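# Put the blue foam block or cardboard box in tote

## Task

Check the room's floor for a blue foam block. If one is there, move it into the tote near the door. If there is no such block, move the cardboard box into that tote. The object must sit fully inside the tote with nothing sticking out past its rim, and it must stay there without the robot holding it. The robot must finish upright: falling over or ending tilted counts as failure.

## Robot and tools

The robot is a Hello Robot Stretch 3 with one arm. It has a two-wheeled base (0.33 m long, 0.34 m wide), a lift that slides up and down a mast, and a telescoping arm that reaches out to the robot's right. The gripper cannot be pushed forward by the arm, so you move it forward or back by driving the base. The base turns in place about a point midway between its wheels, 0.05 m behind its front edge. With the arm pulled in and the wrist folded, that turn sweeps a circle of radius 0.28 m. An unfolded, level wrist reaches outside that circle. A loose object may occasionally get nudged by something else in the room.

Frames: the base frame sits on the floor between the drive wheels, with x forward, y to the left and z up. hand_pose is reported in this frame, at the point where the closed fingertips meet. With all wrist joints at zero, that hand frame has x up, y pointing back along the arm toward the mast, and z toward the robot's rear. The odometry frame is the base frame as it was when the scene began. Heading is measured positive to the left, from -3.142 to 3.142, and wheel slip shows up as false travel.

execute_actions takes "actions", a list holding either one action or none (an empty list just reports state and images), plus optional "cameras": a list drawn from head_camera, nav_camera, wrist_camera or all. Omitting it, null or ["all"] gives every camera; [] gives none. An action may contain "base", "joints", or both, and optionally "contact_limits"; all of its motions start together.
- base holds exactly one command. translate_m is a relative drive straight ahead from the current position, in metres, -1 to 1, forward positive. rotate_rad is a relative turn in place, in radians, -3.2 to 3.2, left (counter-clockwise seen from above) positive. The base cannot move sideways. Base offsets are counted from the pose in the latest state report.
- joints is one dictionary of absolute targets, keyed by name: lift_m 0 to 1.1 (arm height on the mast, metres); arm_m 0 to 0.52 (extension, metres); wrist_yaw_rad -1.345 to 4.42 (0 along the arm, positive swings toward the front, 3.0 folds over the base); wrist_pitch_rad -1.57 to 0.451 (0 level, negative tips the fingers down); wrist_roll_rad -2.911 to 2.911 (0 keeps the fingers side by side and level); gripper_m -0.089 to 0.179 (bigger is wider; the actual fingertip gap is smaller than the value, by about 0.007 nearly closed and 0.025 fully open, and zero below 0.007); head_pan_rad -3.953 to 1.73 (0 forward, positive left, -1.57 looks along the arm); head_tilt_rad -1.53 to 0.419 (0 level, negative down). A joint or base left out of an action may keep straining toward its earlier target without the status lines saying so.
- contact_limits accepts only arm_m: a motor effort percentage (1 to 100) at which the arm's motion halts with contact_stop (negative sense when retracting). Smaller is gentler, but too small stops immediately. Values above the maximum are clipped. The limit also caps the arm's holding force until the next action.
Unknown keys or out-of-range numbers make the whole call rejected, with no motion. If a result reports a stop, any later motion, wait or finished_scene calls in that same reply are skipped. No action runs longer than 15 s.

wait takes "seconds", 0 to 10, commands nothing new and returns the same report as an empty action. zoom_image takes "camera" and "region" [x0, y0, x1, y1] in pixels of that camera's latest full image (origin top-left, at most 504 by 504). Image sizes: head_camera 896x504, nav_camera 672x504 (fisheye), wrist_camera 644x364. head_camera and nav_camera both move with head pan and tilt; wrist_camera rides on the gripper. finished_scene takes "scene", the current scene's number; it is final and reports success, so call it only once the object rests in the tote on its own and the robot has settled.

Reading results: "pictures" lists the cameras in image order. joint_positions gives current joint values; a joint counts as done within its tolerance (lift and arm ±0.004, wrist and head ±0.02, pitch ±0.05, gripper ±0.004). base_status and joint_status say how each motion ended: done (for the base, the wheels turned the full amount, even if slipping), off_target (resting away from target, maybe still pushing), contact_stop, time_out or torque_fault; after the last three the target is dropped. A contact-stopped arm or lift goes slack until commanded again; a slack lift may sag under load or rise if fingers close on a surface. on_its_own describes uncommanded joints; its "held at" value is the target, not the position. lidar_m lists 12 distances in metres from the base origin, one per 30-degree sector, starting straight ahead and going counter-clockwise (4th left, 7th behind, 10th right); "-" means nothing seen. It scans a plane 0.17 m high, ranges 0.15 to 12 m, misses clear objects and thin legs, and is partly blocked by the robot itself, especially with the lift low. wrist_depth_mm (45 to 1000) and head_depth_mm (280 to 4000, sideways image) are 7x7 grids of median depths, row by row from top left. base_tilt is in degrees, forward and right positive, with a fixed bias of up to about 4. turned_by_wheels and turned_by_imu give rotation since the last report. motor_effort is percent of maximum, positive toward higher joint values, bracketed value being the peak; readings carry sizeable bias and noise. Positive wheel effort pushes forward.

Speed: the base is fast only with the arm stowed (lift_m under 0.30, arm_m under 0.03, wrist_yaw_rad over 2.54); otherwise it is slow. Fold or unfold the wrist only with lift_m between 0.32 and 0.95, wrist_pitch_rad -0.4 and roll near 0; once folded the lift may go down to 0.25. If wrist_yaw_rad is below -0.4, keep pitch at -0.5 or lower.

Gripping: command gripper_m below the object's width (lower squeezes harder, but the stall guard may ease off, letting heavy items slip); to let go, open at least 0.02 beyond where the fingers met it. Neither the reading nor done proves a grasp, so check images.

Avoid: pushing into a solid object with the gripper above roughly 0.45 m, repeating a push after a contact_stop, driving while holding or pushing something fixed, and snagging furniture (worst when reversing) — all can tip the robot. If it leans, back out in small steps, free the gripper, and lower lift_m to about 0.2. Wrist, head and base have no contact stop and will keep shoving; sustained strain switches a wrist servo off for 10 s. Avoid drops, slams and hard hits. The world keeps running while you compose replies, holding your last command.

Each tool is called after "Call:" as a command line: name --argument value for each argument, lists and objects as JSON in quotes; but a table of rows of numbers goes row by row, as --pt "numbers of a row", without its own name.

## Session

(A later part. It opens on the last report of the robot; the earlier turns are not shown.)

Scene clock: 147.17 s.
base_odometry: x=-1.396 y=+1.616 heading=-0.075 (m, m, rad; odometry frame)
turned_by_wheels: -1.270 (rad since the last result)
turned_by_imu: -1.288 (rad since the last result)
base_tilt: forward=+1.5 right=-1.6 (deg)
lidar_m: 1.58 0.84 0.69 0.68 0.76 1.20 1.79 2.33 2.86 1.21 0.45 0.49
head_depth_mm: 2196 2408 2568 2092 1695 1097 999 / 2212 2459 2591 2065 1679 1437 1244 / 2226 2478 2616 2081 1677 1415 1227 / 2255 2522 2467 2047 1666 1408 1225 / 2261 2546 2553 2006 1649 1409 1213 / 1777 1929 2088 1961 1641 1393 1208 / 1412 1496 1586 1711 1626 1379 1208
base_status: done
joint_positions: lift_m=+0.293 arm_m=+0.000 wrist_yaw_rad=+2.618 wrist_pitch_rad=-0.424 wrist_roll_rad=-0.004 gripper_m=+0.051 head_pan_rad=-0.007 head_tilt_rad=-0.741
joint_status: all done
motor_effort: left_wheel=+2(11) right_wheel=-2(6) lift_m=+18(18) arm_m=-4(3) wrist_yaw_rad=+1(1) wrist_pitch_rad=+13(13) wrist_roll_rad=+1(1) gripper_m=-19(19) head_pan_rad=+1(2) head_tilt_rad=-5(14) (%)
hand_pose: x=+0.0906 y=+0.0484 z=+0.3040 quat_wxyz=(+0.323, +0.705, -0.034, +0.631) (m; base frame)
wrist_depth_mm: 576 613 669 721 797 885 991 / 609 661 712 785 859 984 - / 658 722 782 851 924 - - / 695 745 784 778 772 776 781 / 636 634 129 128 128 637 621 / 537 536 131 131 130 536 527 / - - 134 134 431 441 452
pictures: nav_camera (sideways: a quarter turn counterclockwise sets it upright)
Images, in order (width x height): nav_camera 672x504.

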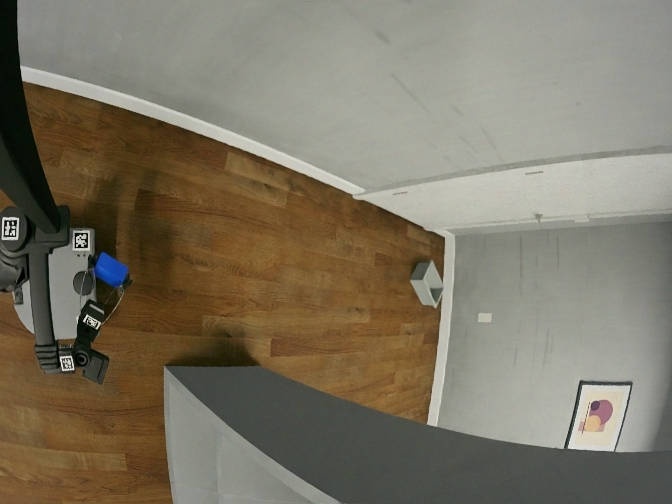

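Call:
execute_actions --actions '[]'

Scene clock: 159.83 s.
base_odometry: x=-1.396 y=+1.616 heading=-0.075 (m, m, rad; odometry frame)
turned_by_wheels: +0.000 (rad since the last result)
turned_by_imu: -0.001 (rad since the last result)
base_tilt: forward=+1.6 right=-1.5 (deg)
lidar_m: 1.58 0.84 0.69 0.68 0.76 1.20 1.79 2.32 2.87 1.22 0.45 0.49
head_depth_mm: 2168 2371 2574 2098 1702 1097 992 / 2198 2423 2640 2075 1679 1434 1242 / 2230 2464 2642 2056 1671 1416 1233 / 2274 2518 2473 2052 1667 1405 1221 / 2268 2514 2557 2022 1652 1410 1225 / 1775 1931 2089 1982 1642 1390 1212 / 1410 1477 1580 1718 1627 1387 1210
base_status: done
joint_positions: lift_m=+0.293 arm_m=+0.000 wrist_yaw_rad=+2.618 wrist_pitch_rad=-0.424 wrist_roll_rad=-0.004 gripper_m=+0.051 head_pan_rad=-0.007 head_tilt_rad=-0.741
joint_status: all done
motor_effort: left_wheel=+2(11) right_wheel=-2(6) lift_m=+19(18) arm_m=-4(3) wrist_yaw_rad=+2(1) wrist_pitch_rad=+13(13) wrist_roll_rad=+1(1) gripper_m=-19(19) head_pan_rad=+1(2) head_tilt_rad=-5(14) (%)
hand_pose: x=+0.0906 y=+0.0484 z=+0.3040 quat_wxyz=(+0.323, +0.705, -0.034, +0.631) (m; base frame)
wrist_depth_mm: 583 621 662 722 792 878 - / 616 660 717 800 872 990 - / 653 719 773 854 920 988 - / 697 743 770 779 781 757 767 / 634 624 129 128 128 638 622 / 536 539 131 131 130 535 526 / - - 134 133 430 442 451
pictures: head_camera (sideways: a quarter turn clockwise sets it upright), nav_camera (sideways: a quarter turn counterclockwise sets it upright), wrist_camera
Images, in order (width x height): head_camera 896x504, nav_camera 672x504, wrist_camera 644x364.

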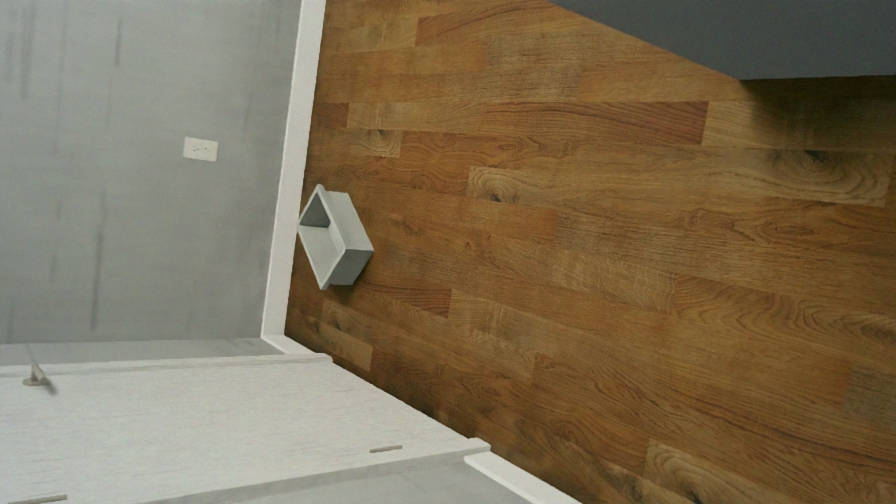

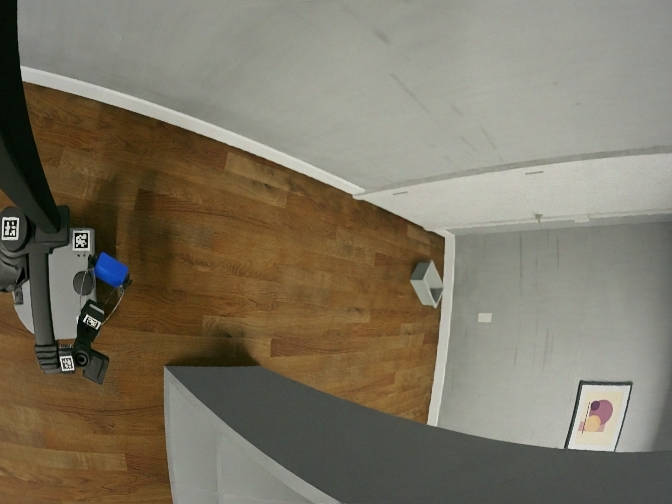

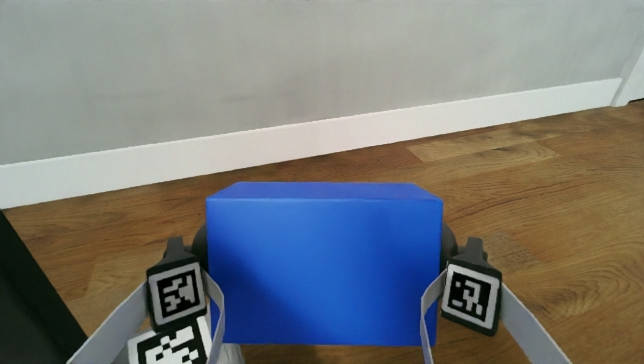

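Call:
execute_actions --actions '[{"base":{"translate_m":1.0},"joints":{"head_tilt_rad":-0.9}}]' --cameras '["head_camera"]'

Scene clock: 173.37 s.
base_odometry: x=-0.399 y=+1.541 heading=-0.075 (m, m, rad; odometry frame)
turned_by_wheels: +0.000 (rad since the last result)
turned_by_imu: +0.003 (rad since the last result)
base_tilt: forward=+1.5 right=-1.5 (deg)
lidar_m: 1.15 0.58 0.51 0.51 0.56 0.89 2.79 0.56 0.49 3.03 1.90 1.57
head_depth_mm: 1361 1538 1772 1760 1521 1332 1175 / 1388 1569 1826 1760 1506 1324 1179 / 1409 1607 1872 1688 1500 1310 1168 / 1424 1626 1921 1687 1486 1302 1162 / 1457 1647 1892 1715 1472 1291 1154 / 1365 1481 1574 1626 1466 1294 1144 / 1006 1103 1181 1279 1376 1282 1143
base_status: done
joint_positions: lift_m=+0.293 arm_m=+0.000 wrist_yaw_rad=+2.618 wrist_pitch_rad=-0.424 wrist_roll_rad=-0.004 gripper_m=+0.051 head_pan_rad=-0.007 head_tilt_rad=-0.890
joint_status: all done
motor_effort: left_wheel=+2(11) right_wheel=-1(4) lift_m=+18(18) arm_m=-4(4) wrist_yaw_rad=+1(1) wrist_pitch_rad=+14(13) wrist_roll_rad=+1(1) gripper_m=-19(20) head_pan_rad=+2(2) head_tilt_rad=-7(22) (%)
hand_pose: x=+0.0906 y=+0.0484 z=+0.3040 quat_wxyz=(+0.323, +0.705, -0.034, +0.631) (m; base frame)
wrist_depth_mm: 437 467 503 540 576 643 702 / 465 498 542 593 628 700 793 / 504 542 578 651 696 788 892 / 531 593 608 673 727 782 756 / 567 611 129 128 127 623 633 / 538 536 131 131 131 531 521 / - - 134 134 432 443 450
pictures: head_camera (sideways: a quarter turn clockwise sets it upright)
Images, in order (width x height): head_camera 896x504.

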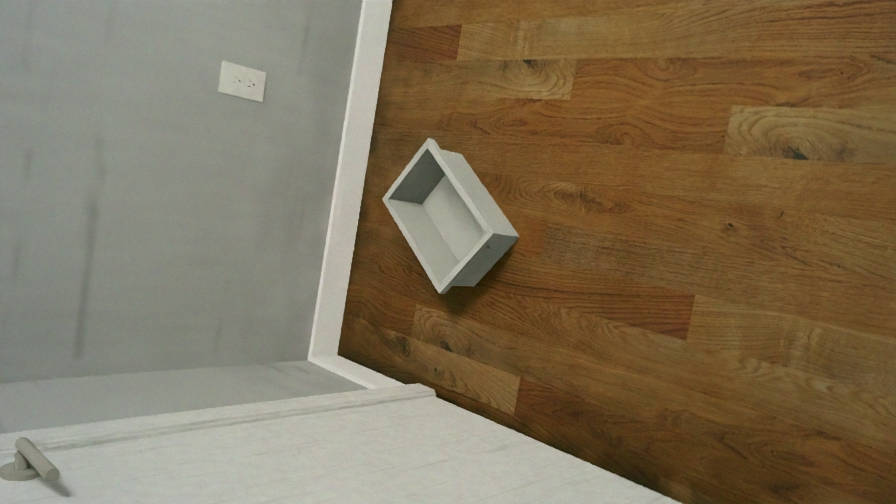

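Call:
execute_actions --actions '[{"base":{"translate_m":0.65},"joints":{"head_tilt_rad":-1.15}}]' --cameras '["head_camera"]'

Scene clock: 197.27 s.
base_odometry: x=+0.249 y=+1.492 heading=-0.075 (m, m, rad; odometry frame)
turned_by_wheels: +0.000 (rad since the last result)
turned_by_imu: +0.002 (rad since the last result)
base_tilt: forward=+1.5 right=-1.5 (deg)
lidar_m: 0.91 0.45 0.37 0.37 0.41 0.69 1.36 1.01 1.46 2.15 1.12 0.92
head_depth_mm: 878 1049 1289 1458 1337 1224 1140 / 900 1079 1329 1451 1318 1222 1151 / 917 1093 1355 1453 1328 1208 1149 / 936 1123 1409 1446 1307 1216 1151 / 958 1152 1456 1430 1307 1204 851 / 975 1141 1357 1389 1293 1195 1133 / 856 922 965 1038 1175 1180 1105
base_status: done
joint_positions: lift_m=+0.293 arm_m=+0.000 wrist_yaw_rad=+2.618 wrist_pitch_rad=-0.424 wrist_roll_rad=-0.004 gripper_m=+0.051 head_pan_rad=-0.007 head_tilt_rad=-1.137
joint_status: all done
motor_effort: left_wheel=+1(11) right_wheel=-1(4) lift_m=+18(19) arm_m=-3(4) wrist_yaw_rad=+1(2) wrist_pitch_rad=+13(14) wrist_roll_rad=+1(1) gripper_m=-20(20) head_pan_rad=+2(2) head_tilt_rad=-8(34) (%)
hand_pose: x=+0.0906 y=+0.0484 z=+0.3040 quat_wxyz=(+0.323, +0.705, -0.034, +0.631) (m; base frame)
wrist_depth_mm: 327 350 377 412 447 496 571 / 351 375 410 445 492 542 653 / 373 403 440 492 541 595 724 / 406 441 461 505 574 680 762 / 439 479 129 128 128 613 634 / 489 510 131 131 130 532 509 / - - 134 134 428 438 418
pictures: head_camera (sideways: a quarter turn clockwise sets it upright)
Images, in order (width x height): head_camera 896x504.

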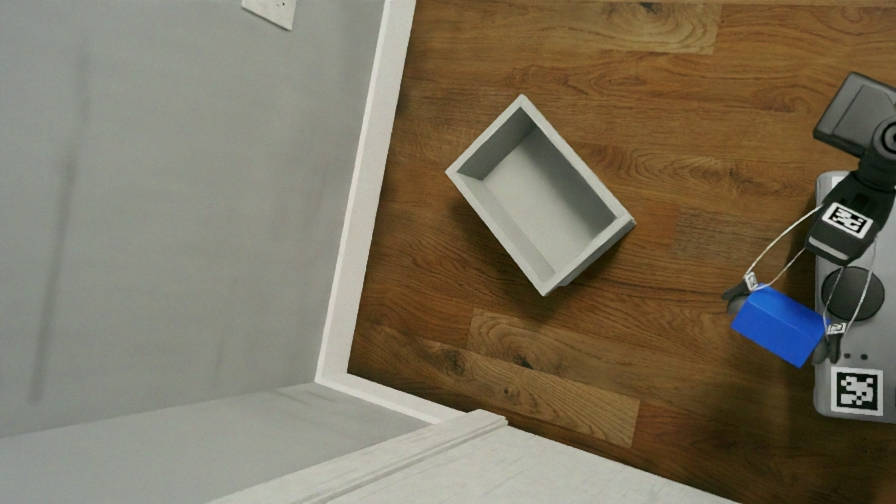

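Call:
execute_actions --actions '[{"base":{"rotate_rad":1.29},"joints":{"lift_m":0.34,"arm_m":0.3,"wrist_yaw_rad":0.0,"head_pan_rad":-1.57}}]' --cameras '["head_camera"]'

Call:
execute_actions --actions '[{"joints":{"arm_m":0.38,"wrist_pitch_rad":-1.55,"wrist_roll_rad":-0.95}}]' --cameras '["head_camera","wrist_camera"]'

Scene clock: 211.33 s.
base_odometry: x=+0.249 y=+1.492 heading=+1.215 (m, m, rad; odometry frame)
turned_by_wheels: +1.290 (rad since the last result)
turned_by_imu: +1.309 (rad since the last result)
base_tilt: forward=+1.6 right=-1.4 (deg)
lidar_m: 0.37 0.38 0.47 1.12 1.01 1.07 2.39 1.45 0.98 0.92 0.59 0.40
head_depth_mm: 959 1157 1462 1469 1340 1231 1141 / 950 1149 1443 1461 1336 1222 1151 / 941 1138 1427 1472 1314 - - / 934 1126 1344 1382 1321 1237 - / 926 1116 1392 1427 1278 1218 1119 / 919 1103 1382 1417 1309 1200 1103 / 914 1098 1366 1413 1308 1189 1104
base_status: done
joint_positions: lift_m=+0.339 arm_m=+0.300 wrist_yaw_rad=+0.002 wrist_pitch_rad=-0.424 wrist_roll_rad=-0.004 gripper_m=+0.051 head_pan_rad=-1.563 head_tilt_rad=-1.137
joint_status: all done
motor_effort: left_wheel=-3(12) right_wheel=+3(8) lift_m=+52(54) arm_m=+3(4) wrist_yaw_rad=-2(3) wrist_pitch_rad=+13(14) wrist_roll_rad=+1(1) gripper_m=-19(19) head_pan_rad=-3(28) head_tilt_rad=-8(8) (%)
hand_pose: x=-0.0211 y=-0.6684 z=+0.3508 quat_wxyz=(+0.693, +0.150, -0.689, -0.148) (m; base frame)
wrist_depth_mm: 325 328 334 342 348 351 360 / 349 359 364 369 377 385 396 / 381 389 395 405 415 427 440 / 421 432 424 430 444 467 488 / 459 471 129 128 127 531 539 / 502 508 131 131 130 562 568 / 504 493 479 134 473 486 507
pictures: head_camera (sideways: a quarter turn clockwise sets it upright)
Images, in order (width x height): head_camera 896x504.

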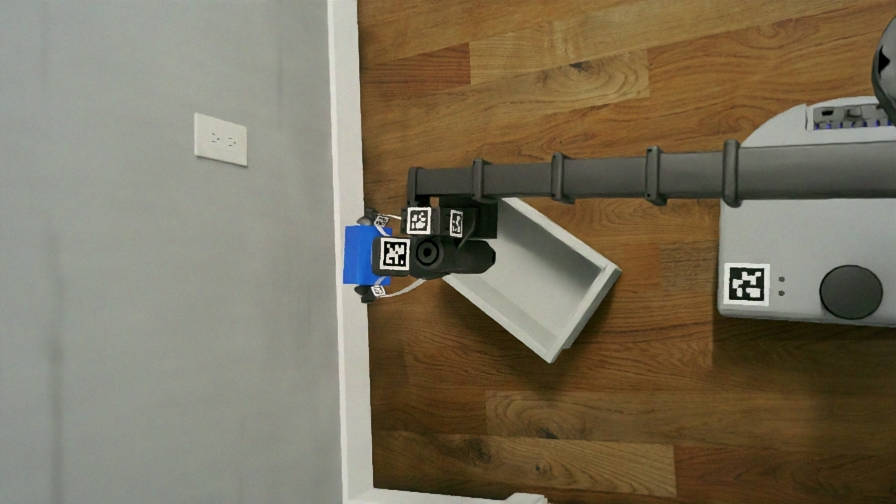

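Scene clock: 213.13 s.
base_odometry: x=+0.249 y=+1.492 heading=+1.215 (m, m, rad; odometry frame)
turned_by_wheels: +0.000 (rad since the last result)
turned_by_imu: +0.000 (rad since the last result)
base_tilt: forward=+1.6 right=-1.5 (deg)
lidar_m: 0.37 0.38 0.47 1.12 1.01 1.07 2.39 1.45 0.98 0.91 0.59 0.40
head_depth_mm: 957 1151 1462 1459 1339 1223 1143 / 947 1150 1444 1467 1334 1231 1143 / 940 1142 1398 1446 1323 - - / 933 1126 1383 1314 1293 1226 - / 921 1115 1408 1426 1281 1215 1120 / 920 1109 1393 1420 1293 1193 1112 / 907 1089 1366 1414 1297 1193 1106
base_status: not commanded
joint_positions: lift_m=+0.339 arm_m=+0.380 wrist_yaw_rad=+0.002 wrist_pitch_rad=-1.541 wrist_roll_rad=-0.944 gripper_m=+0.051 head_pan_rad=-1.563 head_tilt_rad=-1.137
joint_status: all done
motor_effort: left_wheel=-4(4) right_wheel=+3(3) lift_m=+52(52) arm_m=+4(4) wrist_yaw_rad=-2(2) wrist_pitch_rad=-5(16) wrist_roll_rad=-3(3) gripper_m=-19(20) head_pan_rad=-3(3) head_tilt_rad=-8(7) (%)
hand_pose: x=-0.0215 y=-0.5084 z=+0.2212 quat_wxyz=(+0.683, +0.663, -0.221, -0.215) (m; base frame)
wrist_depth_mm: 363 364 360 363 363 361 360 / 371 370 274 296 274 287 367 / 381 309 372 378 370 293 376 / 387 305 336 380 377 296 385 / 396 396 129 128 127 301 389 / 408 407 132 131 130 400 398 / - 414 415 134 412 410 410
pictures: head_camera (sideways: a quarter turn clockwise sets it upright), wrist_camera
Images, in order (width x height): head_camera 896x504, wrist_camera 644x364.

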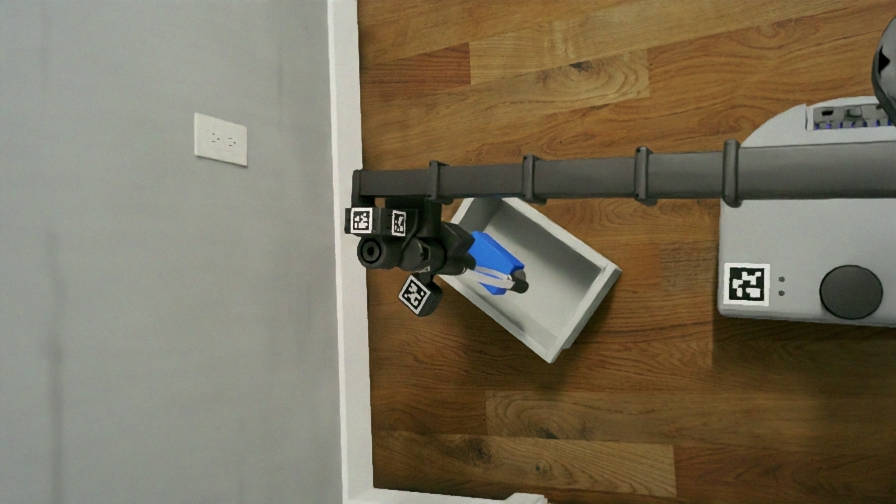

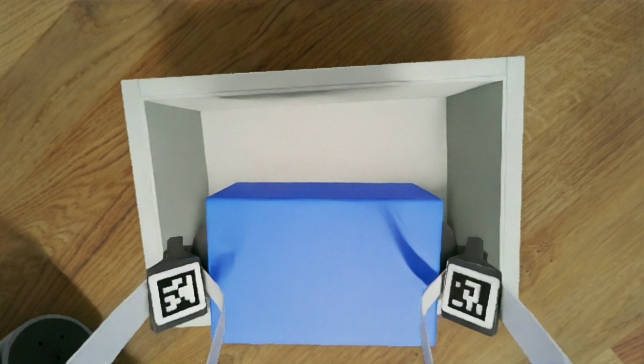

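Call:
execute_actions --actions '[{"joints":{"lift_m":0.138,"wrist_roll_rad":-1.0,"arm_m":0.385}}]' --cameras '["head_camera","wrist_camera"]'

Scene clock: 221.00 s.
base_odometry: x=+0.249 y=+1.492 heading=+1.215 (m, m, rad; odometry frame)
turned_by_wheels: +0.000 (rad since the last result)
turned_by_imu: -0.001 (rad since the last result)
base_tilt: forward=+1.5 right=-1.5 (deg)
lidar_m: 0.37 0.38 0.47 1.12 1.01 1.07 2.39 1.44 0.98 0.91 0.59 0.40
head_depth_mm: 953 1162 1470 1471 1332 1223 1132 / 948 1137 1453 1453 1325 1223 1143 / 945 1130 1435 1470 1324 1233 - / 935 1121 1426 1482 1295 1231 - / 924 1108 1393 1438 1272 1213 1116 / 920 1103 1384 1419 1303 1198 1106 / 912 1092 1361 1408 1293 1197 1099
base_status: not commanded
joint_positions: lift_m=+0.139 arm_m=+0.385 wrist_yaw_rad=+0.002 wrist_pitch_rad=-1.541 wrist_roll_rad=-0.993 gripper_m=+0.051 head_pan_rad=-1.563 head_tilt_rad=-1.137
joint_status: all done
motor_effort: left_wheel=-3(4) right_wheel=+3(3) lift_m=+18(48) arm_m=+3(2) wrist_yaw_rad=-1(1) wrist_pitch_rad=-5(5) wrist_roll_rad=-3(2) gripper_m=-19(19) head_pan_rad=-3(3) head_tilt_rad=-8(8) (%)
hand_pose: x=-0.0215 y=-0.5132 z=+0.0205 quat_wxyz=(+0.688, +0.668, -0.203, -0.198) (m; base frame)
wrist_depth_mm: 102 93 93 94 94 95 95 / 165 170 169 170 169 168 156 / 172 173 173 173 173 172 164 / 175 177 175 175 175 175 164 / 176 181 129 128 128 179 164 / 176 186 131 131 130 182 165 / 172 191 189 134 188 189 165
pictures: head_camera (sideways: a quarter turn clockwise sets it upright), wrist_camera
Images, in order (width x height): head_camera 896x504, wrist_camera 644x364.

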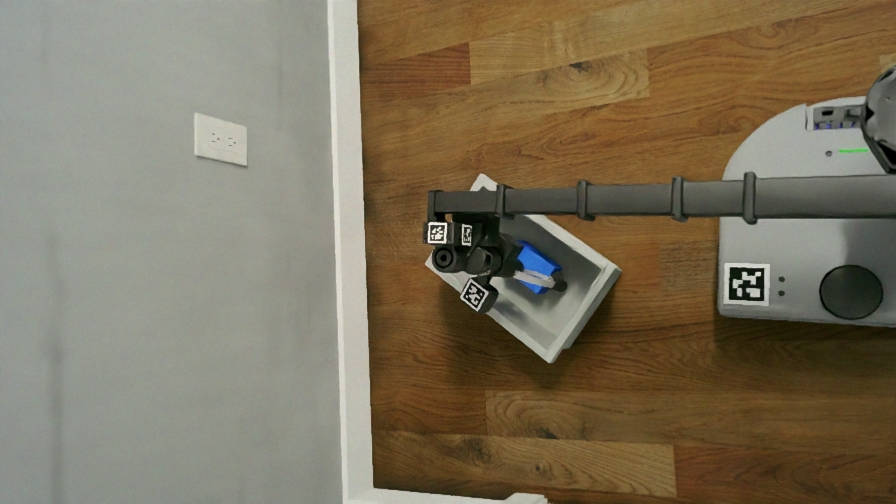

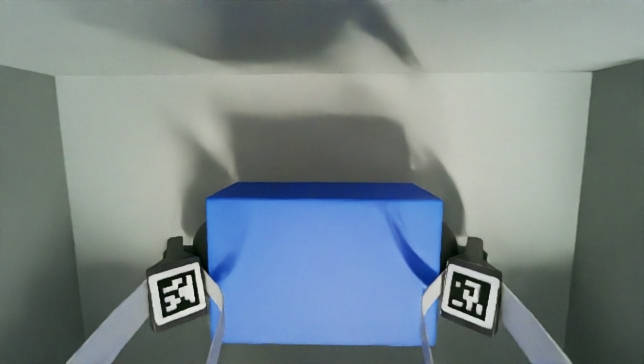

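Call:
execute_actions --actions '[{"joints":{"gripper_m":0.13,"lift_m":0.135}}]' --cameras '["wrist_camera"]'

Call:
execute_actions --actions '[{"joints":{"lift_m":0.27}}]' --cameras '["head_camera","wrist_camera"]'

Scene clock: 228.10 s.
base_odometry: x=+0.249 y=+1.492 heading=+1.215 (m, m, rad; odometry frame)
turned_by_wheels: +0.000 (rad since the last result)
turned_by_imu: -0.001 (rad since the last result)
base_tilt: forward=+1.5 right=-1.4 (deg)
lidar_m: 0.37 0.38 0.47 1.12 1.01 1.07 2.39 1.44 0.98 0.91 0.58 0.40
head_depth_mm: 960 1161 1469 1463 1340 1224 1125 / 947 1151 1454 1453 1325 1225 1142 / 939 1137 1437 1476 1321 1233 - / 933 1129 1412 1487 1292 1230 - / 925 1120 1394 1437 1273 1217 1125 / 914 1100 1384 1432 1300 1199 1109 / 911 1093 1368 1409 1293 1194 1108
base_status: not commanded
joint_positions: lift_m=+0.136 arm_m=+0.385 wrist_yaw_rad=+0.002 wrist_pitch_rad=-1.542 wrist_roll_rad=-0.993 gripper_m=+0.130 head_pan_rad=-1.563 head_tilt_rad=-1.137
joint_status: all done
motor_effort: left_wheel=-4(4) right_wheel=+4(5) lift_m=+18(17) arm_m=+2(4) wrist_yaw_rad=+0(2) wrist_pitch_rad=-5(5) wrist_roll_rad=-3(3) gripper_m=+1(92) head_pan_rad=-3(3) head_tilt_rad=-8(8) (%)
hand_pose: x=-0.0215 y=-0.5132 z=+0.0176 quat_wxyz=(+0.688, +0.668, -0.203, -0.198) (m; base frame)
wrist_depth_mm: 102 92 93 93 93 94 94 / 167 167 166 166 165 165 139 / 171 170 170 169 169 169 146 / 174 174 172 169 173 173 146 / 178 178 130 131 131 175 146 / 182 - 134 133 134 - 146 / - 188 137 136 185 186 139
pictures: wrist_camera
Images, in order (width x height): wrist_camera 644x364.

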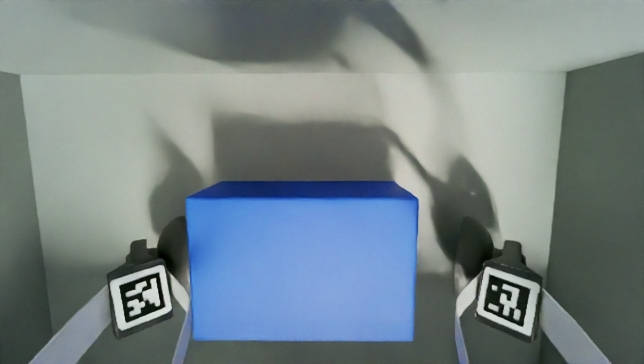

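Scene clock: 230.17 s.
base_odometry: x=+0.249 y=+1.492 heading=+1.215 (m, m, rad; odometry frame)
turned_by_wheels: +0.000 (rad since the last result)
turned_by_imu: +0.000 (rad since the last result)
base_tilt: forward=+1.5 right=-1.5 (deg)
lidar_m: 0.37 0.38 0.47 1.12 1.01 1.07 2.39 1.45 0.98 0.92 0.59 0.40
head_depth_mm: 953 1156 1470 1469 1338 1227 1136 / 951 1145 1445 1454 1333 1233 1143 / 940 1138 1438 1435 1310 1233 - / 934 1129 1413 1377 1307 1235 - / 928 1112 1397 1430 1277 1217 1115 / 916 1108 1384 1428 1307 1202 1107 / 915 1091 1382 1407 1299 1195 1105
base_status: not commanded
joint_positions: lift_m=+0.269 arm_m=+0.385 wrist_yaw_rad=+0.002 wrist_pitch_rad=-1.542 wrist_roll_rad=-0.993 gripper_m=+0.130 head_pan_rad=-1.563 head_tilt_rad=-1.137
joint_status: all done
motor_effort: left_wheel=-4(3) right_wheel=+4(4) lift_m=+52(55) arm_m=+2(2) wrist_yaw_rad=-2(1) wrist_pitch_rad=-5(5) wrist_roll_rad=-3(3) gripper_m=+1(1) head_pan_rad=-3(3) head_tilt_rad=-7(8) (%)
hand_pose: x=-0.0215 y=-0.5132 z=+0.1512 quat_wxyz=(+0.688, +0.668, -0.203, -0.198) (m; base frame)
wrist_depth_mm: 296 295 294 294 291 292 291 / 183 183 182 182 182 182 296 / 196 272 303 304 304 219 304 / 202 272 310 265 308 219 308 / 206 256 317 270 317 205 319 / 212 - 313 311 309 - 329 / 339 222 233 231 232 220 332
pictures: head_camera (sideways: a quarter turn clockwise sets it upright), wrist_camera
Images, in order (width x height): head_camera 896x504, wrist_camera 644x364.

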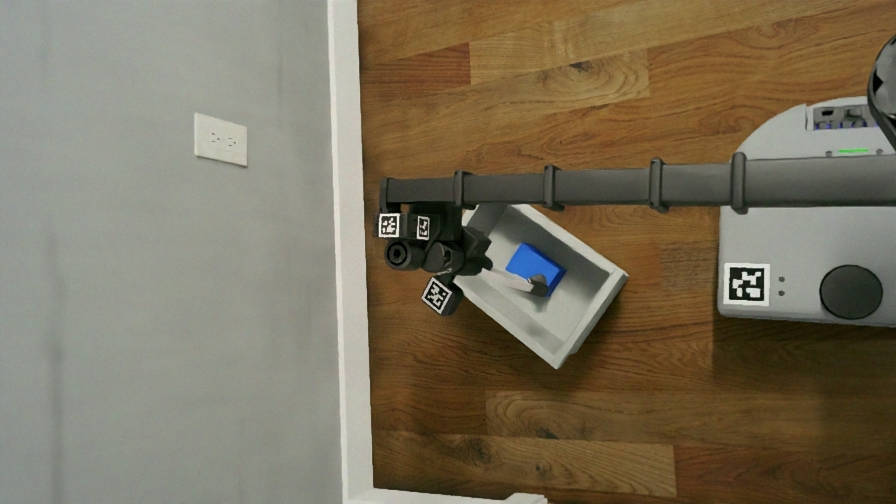

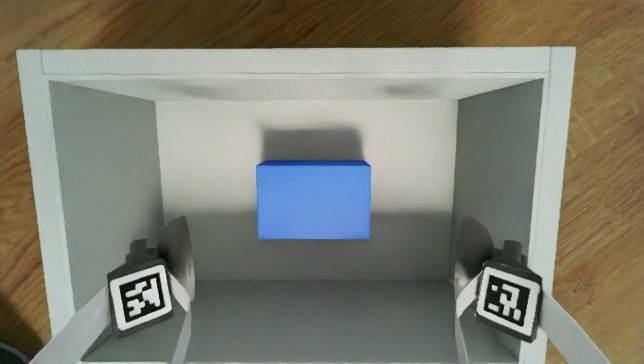

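Call:
finished_scene --scene 2

The scene is finished: the task was done.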